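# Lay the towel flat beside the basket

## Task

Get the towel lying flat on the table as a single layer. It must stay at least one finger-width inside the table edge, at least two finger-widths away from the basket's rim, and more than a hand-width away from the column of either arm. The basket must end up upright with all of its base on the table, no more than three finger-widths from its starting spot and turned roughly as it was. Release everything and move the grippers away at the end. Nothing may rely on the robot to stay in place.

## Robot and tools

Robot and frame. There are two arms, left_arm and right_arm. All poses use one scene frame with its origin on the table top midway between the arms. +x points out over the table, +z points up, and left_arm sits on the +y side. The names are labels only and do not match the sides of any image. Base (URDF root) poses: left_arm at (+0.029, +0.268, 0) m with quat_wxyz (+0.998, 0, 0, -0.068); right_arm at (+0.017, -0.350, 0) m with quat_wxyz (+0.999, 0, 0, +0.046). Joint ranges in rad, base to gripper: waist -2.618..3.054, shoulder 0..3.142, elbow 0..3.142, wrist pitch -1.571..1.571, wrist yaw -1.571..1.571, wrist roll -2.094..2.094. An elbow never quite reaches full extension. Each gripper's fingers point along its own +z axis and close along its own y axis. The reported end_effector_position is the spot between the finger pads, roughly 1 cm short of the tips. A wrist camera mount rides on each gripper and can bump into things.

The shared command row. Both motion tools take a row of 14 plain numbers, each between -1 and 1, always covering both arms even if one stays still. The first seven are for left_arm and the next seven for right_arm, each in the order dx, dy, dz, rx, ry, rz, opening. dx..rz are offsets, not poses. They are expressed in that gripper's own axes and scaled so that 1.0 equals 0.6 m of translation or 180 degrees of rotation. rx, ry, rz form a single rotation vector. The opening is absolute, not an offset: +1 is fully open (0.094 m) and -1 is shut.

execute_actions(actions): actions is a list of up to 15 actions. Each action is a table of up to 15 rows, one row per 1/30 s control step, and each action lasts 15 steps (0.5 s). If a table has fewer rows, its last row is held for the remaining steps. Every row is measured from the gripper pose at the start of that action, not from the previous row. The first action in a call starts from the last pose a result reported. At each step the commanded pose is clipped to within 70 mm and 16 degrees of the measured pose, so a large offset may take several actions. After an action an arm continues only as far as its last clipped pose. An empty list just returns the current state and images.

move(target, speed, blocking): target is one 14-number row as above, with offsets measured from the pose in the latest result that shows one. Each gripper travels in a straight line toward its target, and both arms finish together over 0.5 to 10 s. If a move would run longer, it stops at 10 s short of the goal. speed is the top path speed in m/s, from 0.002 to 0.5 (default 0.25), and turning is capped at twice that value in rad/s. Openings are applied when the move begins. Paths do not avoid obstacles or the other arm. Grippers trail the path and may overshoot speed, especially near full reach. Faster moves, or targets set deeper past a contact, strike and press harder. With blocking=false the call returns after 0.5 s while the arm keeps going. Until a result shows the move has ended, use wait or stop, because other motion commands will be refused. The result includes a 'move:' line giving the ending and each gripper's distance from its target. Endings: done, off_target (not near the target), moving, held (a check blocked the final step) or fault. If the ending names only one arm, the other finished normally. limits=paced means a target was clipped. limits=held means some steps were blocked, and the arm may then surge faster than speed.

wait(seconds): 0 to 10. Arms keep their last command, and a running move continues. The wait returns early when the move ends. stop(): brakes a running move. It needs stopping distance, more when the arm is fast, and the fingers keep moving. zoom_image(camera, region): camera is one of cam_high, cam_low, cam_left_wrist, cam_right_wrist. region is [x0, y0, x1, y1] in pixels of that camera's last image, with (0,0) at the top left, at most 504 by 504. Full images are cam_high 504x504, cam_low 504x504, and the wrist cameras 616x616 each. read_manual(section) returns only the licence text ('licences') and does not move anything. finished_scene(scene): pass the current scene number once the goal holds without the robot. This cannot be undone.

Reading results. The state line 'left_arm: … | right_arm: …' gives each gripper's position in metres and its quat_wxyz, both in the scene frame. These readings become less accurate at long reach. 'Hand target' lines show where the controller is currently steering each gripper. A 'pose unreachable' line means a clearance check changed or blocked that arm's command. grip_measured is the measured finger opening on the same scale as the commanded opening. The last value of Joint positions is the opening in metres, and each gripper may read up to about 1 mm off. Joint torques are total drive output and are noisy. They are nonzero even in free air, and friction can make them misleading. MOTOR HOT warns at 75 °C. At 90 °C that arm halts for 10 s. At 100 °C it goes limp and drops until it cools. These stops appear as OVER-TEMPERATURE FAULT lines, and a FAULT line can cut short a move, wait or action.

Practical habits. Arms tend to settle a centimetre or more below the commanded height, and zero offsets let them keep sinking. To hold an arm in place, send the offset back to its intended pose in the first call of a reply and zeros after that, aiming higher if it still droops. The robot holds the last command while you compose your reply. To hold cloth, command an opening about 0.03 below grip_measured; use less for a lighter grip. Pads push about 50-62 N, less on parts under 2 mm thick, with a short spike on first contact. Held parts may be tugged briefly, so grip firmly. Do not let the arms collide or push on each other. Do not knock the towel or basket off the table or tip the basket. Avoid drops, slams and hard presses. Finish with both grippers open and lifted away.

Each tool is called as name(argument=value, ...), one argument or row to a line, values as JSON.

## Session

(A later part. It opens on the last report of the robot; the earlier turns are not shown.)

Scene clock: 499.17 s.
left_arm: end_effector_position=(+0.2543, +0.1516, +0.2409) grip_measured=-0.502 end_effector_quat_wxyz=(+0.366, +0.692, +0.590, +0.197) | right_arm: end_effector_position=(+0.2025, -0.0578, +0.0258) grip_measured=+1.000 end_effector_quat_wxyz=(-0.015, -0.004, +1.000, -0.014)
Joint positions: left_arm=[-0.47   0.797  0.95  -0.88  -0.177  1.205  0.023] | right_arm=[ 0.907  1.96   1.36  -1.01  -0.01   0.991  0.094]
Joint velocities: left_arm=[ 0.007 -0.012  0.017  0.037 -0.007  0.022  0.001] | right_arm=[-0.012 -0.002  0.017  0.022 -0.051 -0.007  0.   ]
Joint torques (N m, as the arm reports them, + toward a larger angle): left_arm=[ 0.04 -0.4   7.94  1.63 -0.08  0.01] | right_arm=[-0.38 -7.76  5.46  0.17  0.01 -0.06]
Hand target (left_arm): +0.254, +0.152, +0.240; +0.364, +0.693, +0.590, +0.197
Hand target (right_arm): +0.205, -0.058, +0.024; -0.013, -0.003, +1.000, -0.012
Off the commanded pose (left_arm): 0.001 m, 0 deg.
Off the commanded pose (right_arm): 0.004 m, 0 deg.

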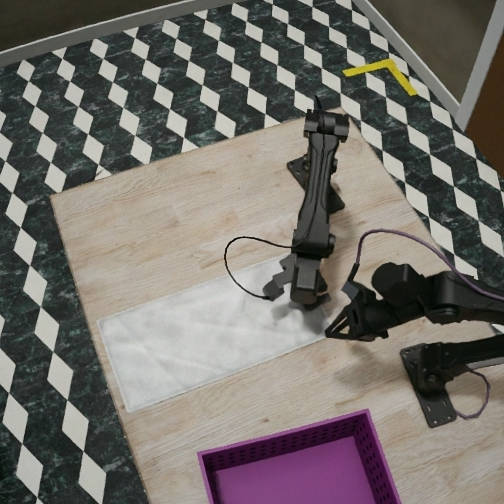

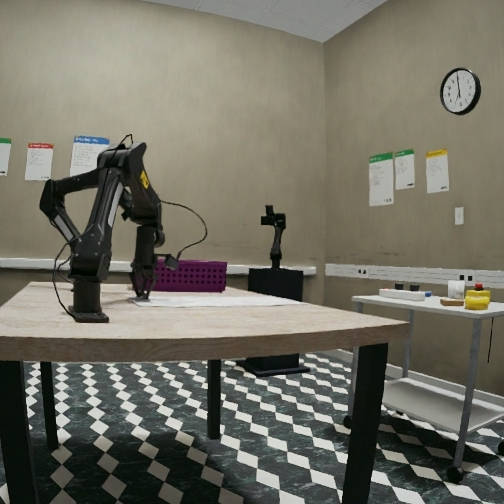

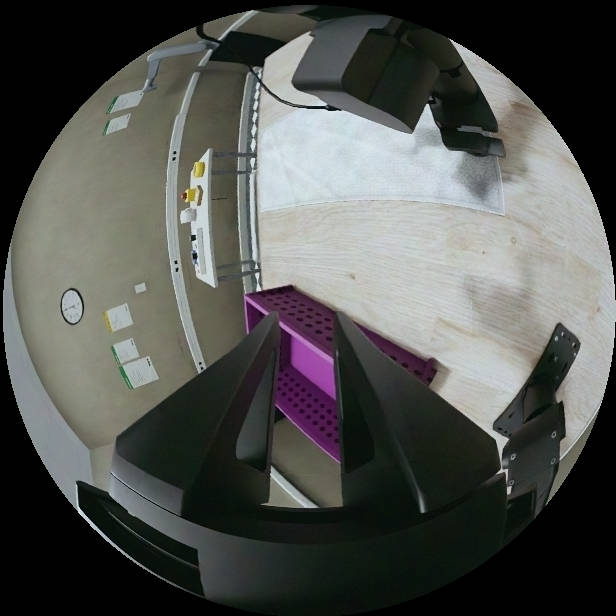

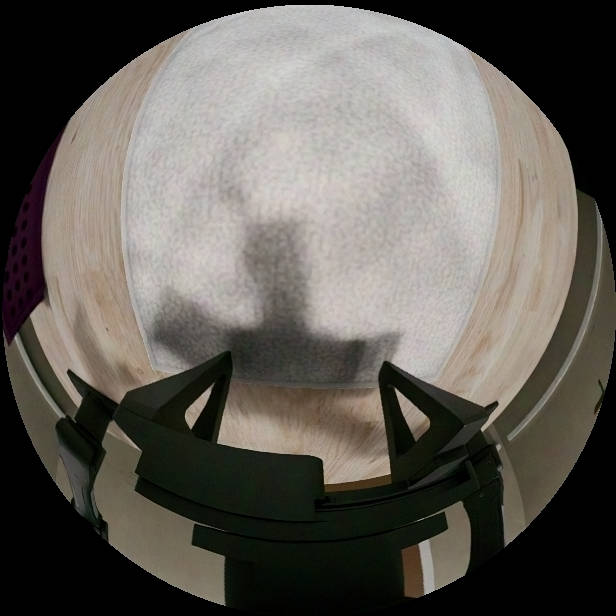

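execute_actions(
  actions=[
    [[0,0,0,0,0,0,-0.5, -0.02,0,-0.006,0,0,0,1]],
    [[0,0,0,0,0,0,-0.5, 0,0,0.022,0,0,0,1]],
  ],
)

Scene clock: 502.07 s.
left_arm: end_effector_position=(+0.2555, +0.1508, +0.2425) grip_measured=-0.502 end_effector_quat_wxyz=(+0.370, +0.691, +0.589, +0.198) | right_arm: end_effector_position=(+0.2086, -0.0605, +0.0197) grip_measured=+1.000 end_effector_quat_wxyz=(-0.016, -0.004, +1.000, -0.014)
Joint positions: left_arm=[-0.47   0.797  0.95  -0.871 -0.177  1.205  0.023] | right_arm=[ 0.887  1.974  1.354 -0.992 -0.011  0.97   0.094]
Joint velocities: left_arm=[-0.002 -0.002  0.007  0.037 -0.125  0.007  0.   ] | right_arm=[ 0.007 -0.022 -0.017  0.081 -0.007 -0.022  0.   ]
Joint torques (N m, as the arm reports them, + toward a larger angle): left_arm=[ 0.01 -0.31  7.94  1.63 -0.1   0.02] | right_arm=[ 0.07 -6.97  4.44  0.29  0.    0.  ]
Hand target (left_arm): +0.255, +0.151, +0.242; +0.368, +0.692, +0.589, +0.198
Hand target (right_arm): +0.208, -0.062, +0.012; -0.018, -0.004, +1.000, -0.017
Off the commanded pose (left_arm): 0.001 m, 0 deg.
Off the commanded pose (right_arm): 0.008 m, 0 deg.

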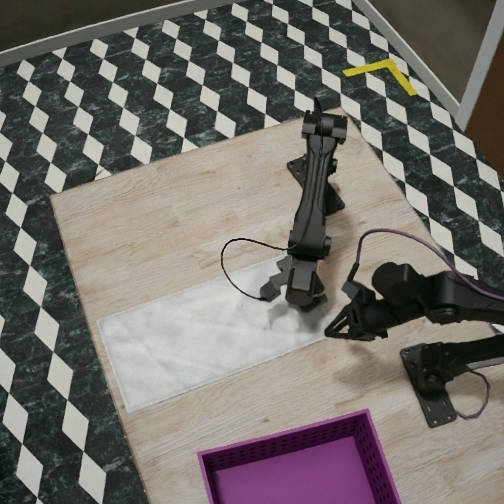

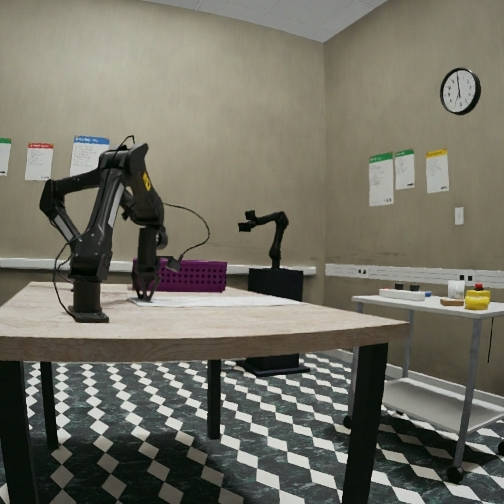

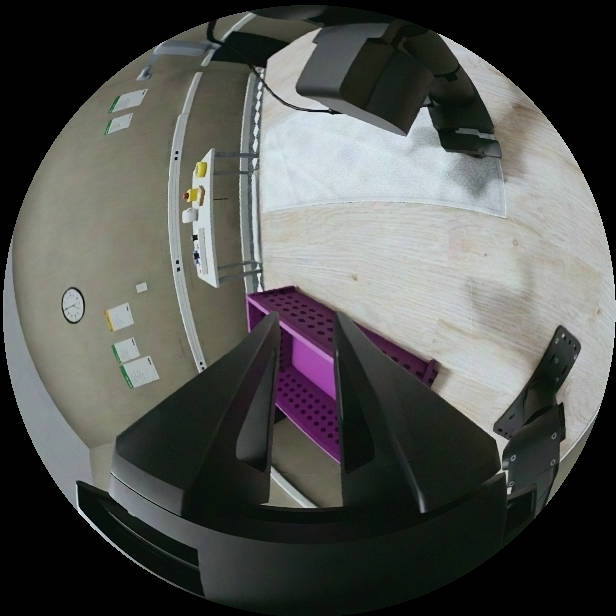

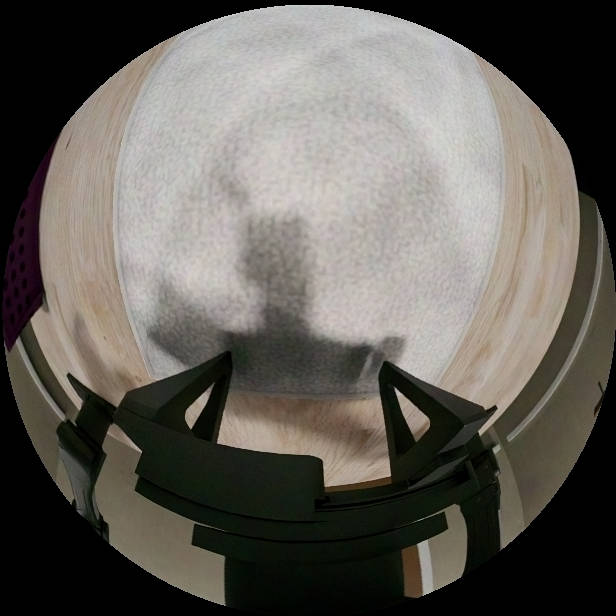

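execute_actions(
  actions=[
    [[0,0,0,0,0,0,-0.5, 0.004,0,0.01,0,0,0,1],[0,0,0,0,0,0,-0.5, 0.008,0,0.01,0,0,0,1],[0,0,0,0,0,0,-0.5, 0.012,0,0.01,0,0,0,1],[0,0,0,0,0,0,-0.5, 0.016,0,0.01,0,0,0,1],[0,0,0,0,0,0,-0.5, 0.02,0,0.01,0,0,0,1],[0,0,0,0,0,0,-0.5, 0.024,0,0.01,0,0,0,1],[0,0,0,0,0,0,-0.5, 0.028,0,0.01,0,0,0,1],[0,0,0,0,0,0,-0.5, 0.032,0,0.01,0,0,0,1],[0,0,0,0,0,0,-0.5, 0.036,0,0.01,0,0,0,1],[0,0,0,0,0,0,-0.5, 0.04,0,0.01,0,0,0,1],[0,0,0,0,0,0,-0.5, 0.044,0,0.01,0,0,0,1],[0,0,0,0,0,0,-0.5, 0.048,0,0.01,0,0,0,1],[0,0,0,0,0,0,-0.5, 0.052,0,0.01,0,0,0,1],[0,0,0,0,0,0,-0.5, 0.056,0,0.01,0,0,0,1],[0,0,0,0,0,0,-0.5, 0.06,0,0.01,0,0,0,1]],
    [[0,0,0,0,0,0,-0.5, 0.012,0,0.008,0,0,0,1]],
  ],
)

zoom_image(
  camera="cam_high",
  region=[40, 180, 400, 440],
)

Scene clock: 508.37 s.
left_arm: end_effector_position=(+0.2567, +0.1500, +0.2442) grip_measured=-0.502 end_effector_quat_wxyz=(+0.374, +0.689, +0.588, +0.200) | right_arm: end_effector_position=(+0.1881, -0.0529, +0.0178) grip_measured=+1.000 end_effector_quat_wxyz=(-0.004, +0.001, +1.000, -0.000)
Joint positions: left_arm=[-0.47   0.797  0.95  -0.862 -0.177  1.205  0.023] | right_arm=[ 0.951  1.93   1.284 -0.93  -0.007  1.044  0.094]
Joint velocities: left_arm=[-0.007  0.007 -0.002 -0.007  0.037 -0.022 -0.001] | right_arm=[ 0.002  0.007 -0.007  0.051 -0.037  0.037  0.   ]
Joint torques (N m, as the arm reports them, + toward a larger angle): left_arm=[ 0.04 -0.47  8.02  1.63 -0.09  0.01] | right_arm=[ 0.79 -7.98  3.5   0.33  0.    0.07]
Hand target (left_arm): +0.256, +0.150, +0.243; +0.372, +0.690, +0.588, +0.199
Hand target (right_arm): +0.183, -0.055, +0.013; -0.006, -0.001, +1.000, -0.002
Off the commanded pose (left_arm): 0.001 m, 0 deg.
Off the commanded pose (right_arm): 0.007 m, 0 deg.

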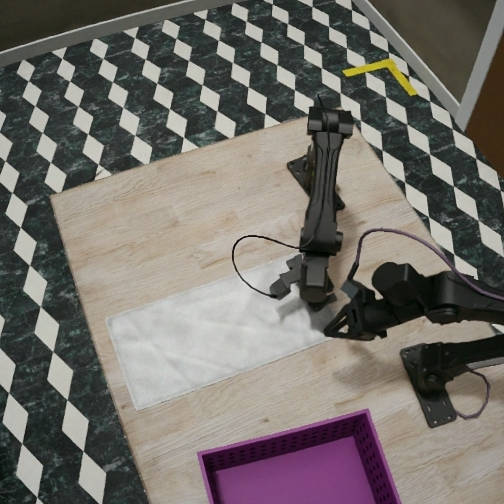

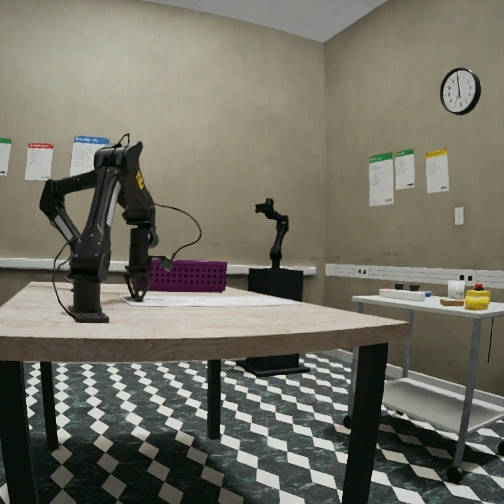

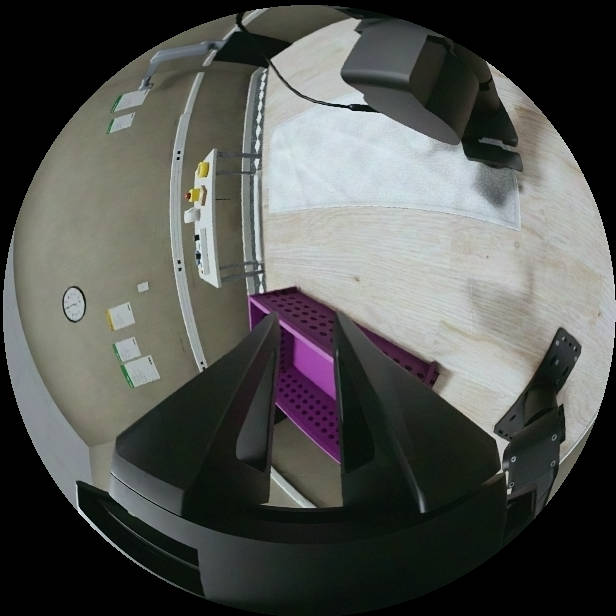

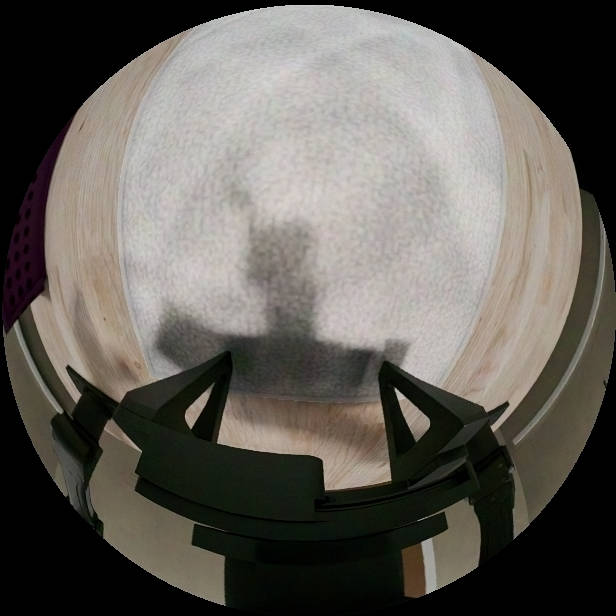

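Region (40, 180, 400, 440) of cam_high's 504x504 image, scaled by 1.400, with more detail than that image has.

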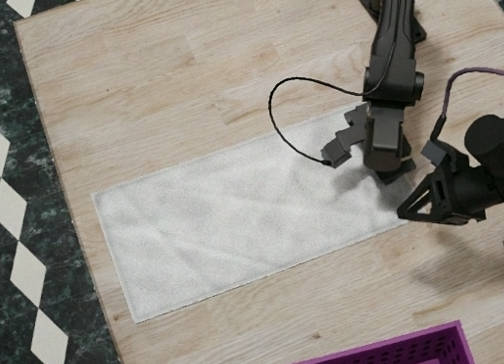

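execute_actions(
  actions=[
    [[0,0,0,0,0,0,-0.5, 0,0,-0.03,0,0,0,1],[0,0,0,0,0,0,-0.5, 0,0,-0.06,0,0,0,1],[0,0,0,0,0,0,-0.5, 0,0,-0.1,0,0,0,1]],
  ],
)

move(
  target=[-0.003,-0.041,-0.125,0,0,0,-0.5, 0.03,-0.345,-0.2,-0.141,-0.238,0,1],
  speed=0.2,
)

zoom_image(
  camera="cam_high",
  region=[40, 150, 480, 450],
)

Scene clock: 519.30 s.
left_arm: end_effector_position=(+0.2573, +0.1495, +0.2450) grip_measured=-0.502 end_effector_quat_wxyz=(+0.376, +0.688, +0.587, +0.200) | right_arm: end_effector_position=(+0.1886, -0.0522, +0.0664) grip_measured=+1.000 end_effector_quat_wxyz=(-0.007, +0.001, +1.000, -0.005)
Joint positions: left_arm=[-0.47   0.797  0.95  -0.858 -0.177  1.205  0.023] | right_arm=[ 0.951  1.887  1.428 -1.129 -0.007  1.044  0.094]
Joint velocities: left_arm=[-0.007 -0.012 -0.002  0.022  0.022 -0.007  0.   ] | right_arm=[ 0.002 -0.002 -0.022 -0.11  -0.051 -0.007  0.   ]
Joint torques (N m, as the arm reports them, + toward a larger angle): left_arm=[ 0.07 -0.45  7.93  1.63 -0.05  0.01] | right_arm=[-0.14 -8.84  8.13  0.1   0.   -0.02]
Hand target (left_arm): +0.257, +0.150, +0.244; +0.374, +0.689, +0.588, +0.200
Hand target (right_arm): +0.189, -0.052, +0.078; -0.004, +0.001, +1.000, -0.000
Off the commanded pose (left_arm): 0.001 m, 0 deg.
Off the commanded pose (right_arm): 0.011 m, 1 deg.

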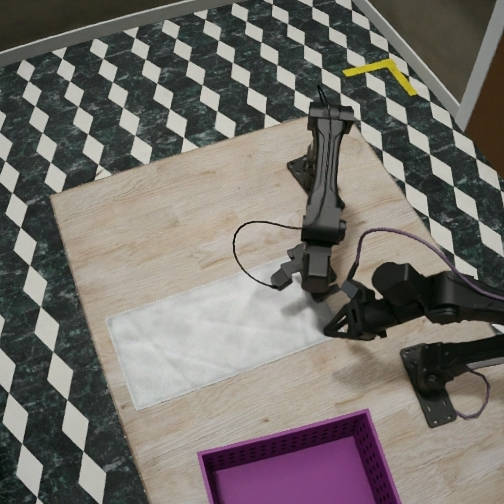

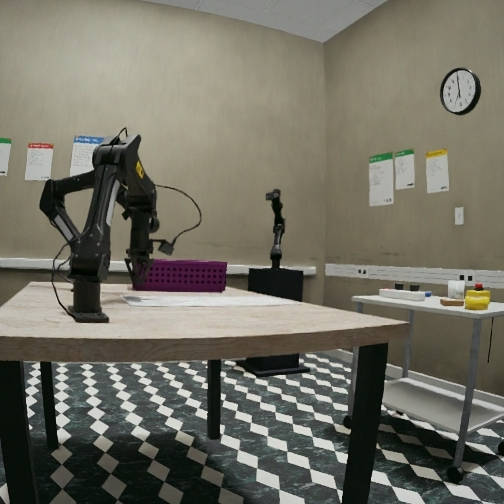

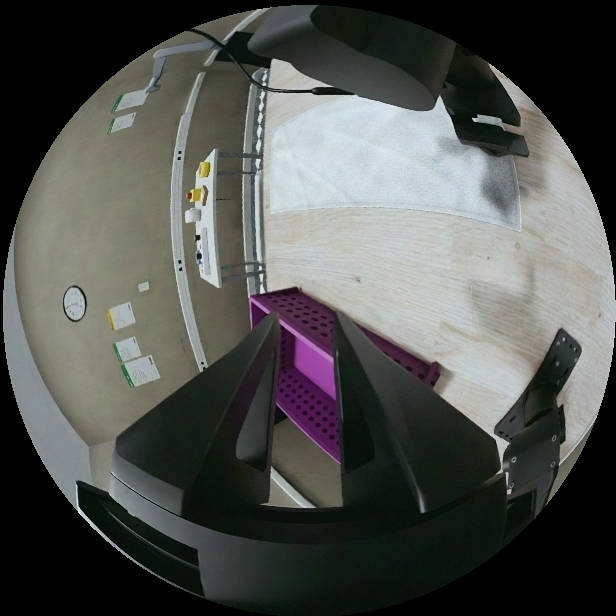

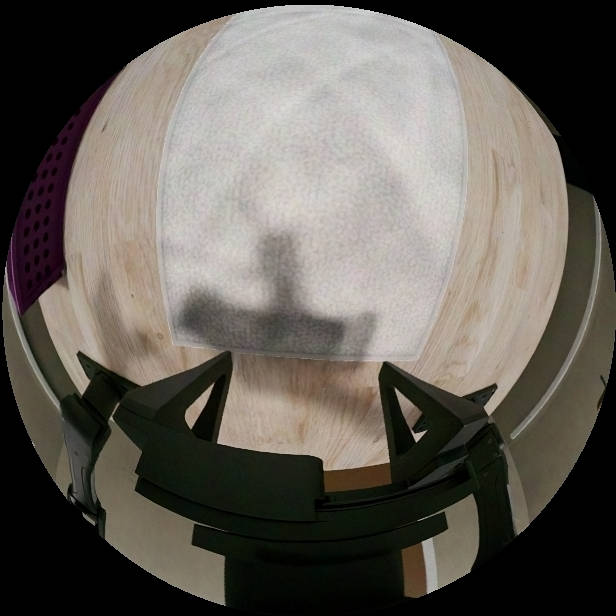

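Scene clock: 522.27 s.
left_arm: end_effector_position=(+0.1904, +0.1645, +0.2651) grip_measured=-0.502 end_effector_quat_wxyz=(+0.367, +0.696, +0.584, +0.199) | right_arm: end_effector_position=(+0.1751, -0.2553, +0.1913) grip_measured=+1.000 end_effector_quat_wxyz=(+0.356, +0.001, +0.912, +0.203)
Joint positions: left_arm=[-0.865  0.673  1.066 -1.206 -0.458  0.932  0.023] | right_arm=[ 0.496  0.435  0.72  -1.013  0.053  0.566  0.094]
Joint velocities: left_arm=[-0.002  0.002  0.002  0.051  0.007 -0.007 -0.   ] | right_arm=[-0.042 -0.002 -0.012  0.022 -0.022 -0.007  0.   ]
Joint torques (N m, as the arm reports them, + toward a larger angle): left_arm=[-0.58  0.12  9.52  1.24 -0.38 -0.11] | right_arm=[-0.87  0.68  6.22  1.36 -0.04 -0.13]
Hand target (left_arm): +0.188, +0.170, +0.275; +0.378, +0.688, +0.586, +0.200
Hand target (right_arm): +0.173, -0.257, +0.191; +0.359, -0.001, +0.910, +0.205
Off the commanded pose (left_arm): 0.011 m, 1 deg.
Off the commanded pose (right_arm): 0.005 m, 1 deg.
move: off_target (left_arm)

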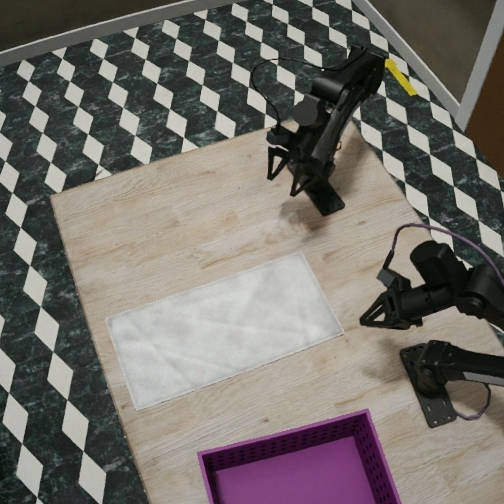

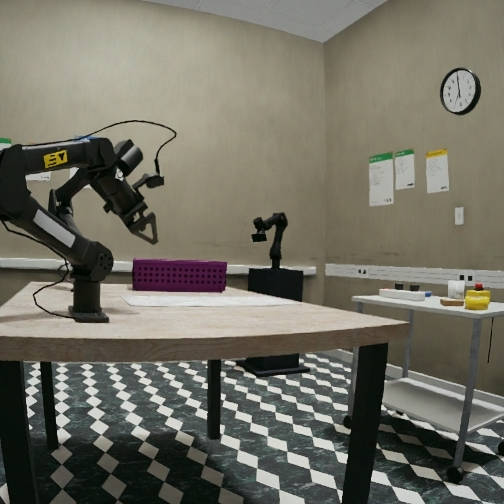

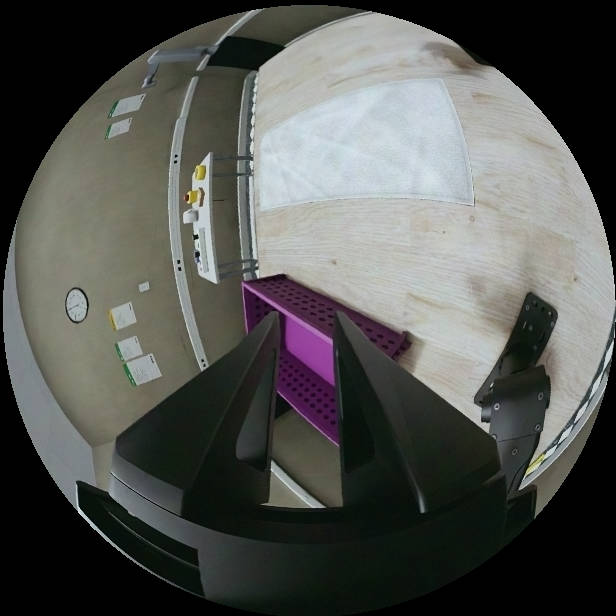

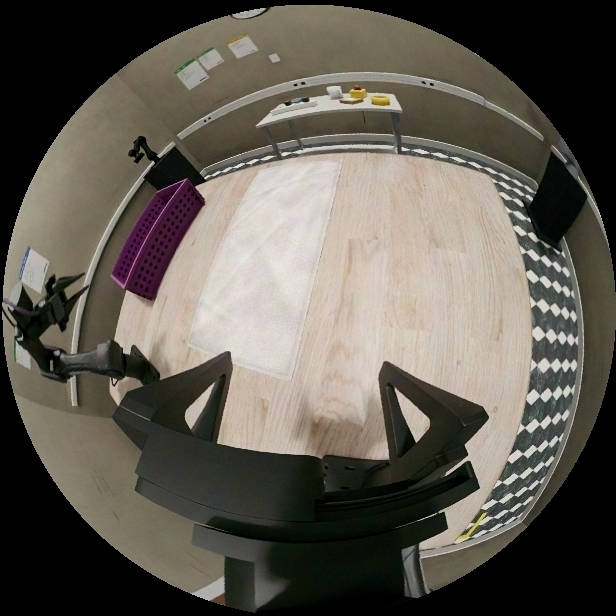

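Region (40, 150, 480, 450) of cam_high's 504x504 image, scaled by 1.145, with more detail than that image has; it fills the top 344 rows of this view, and the rest is white.

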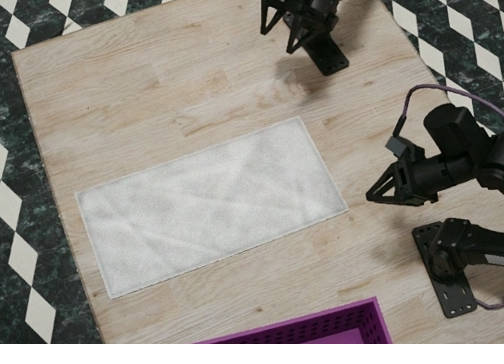

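finished_scene(
  scene=2,
)

The scene is finished: the task was done.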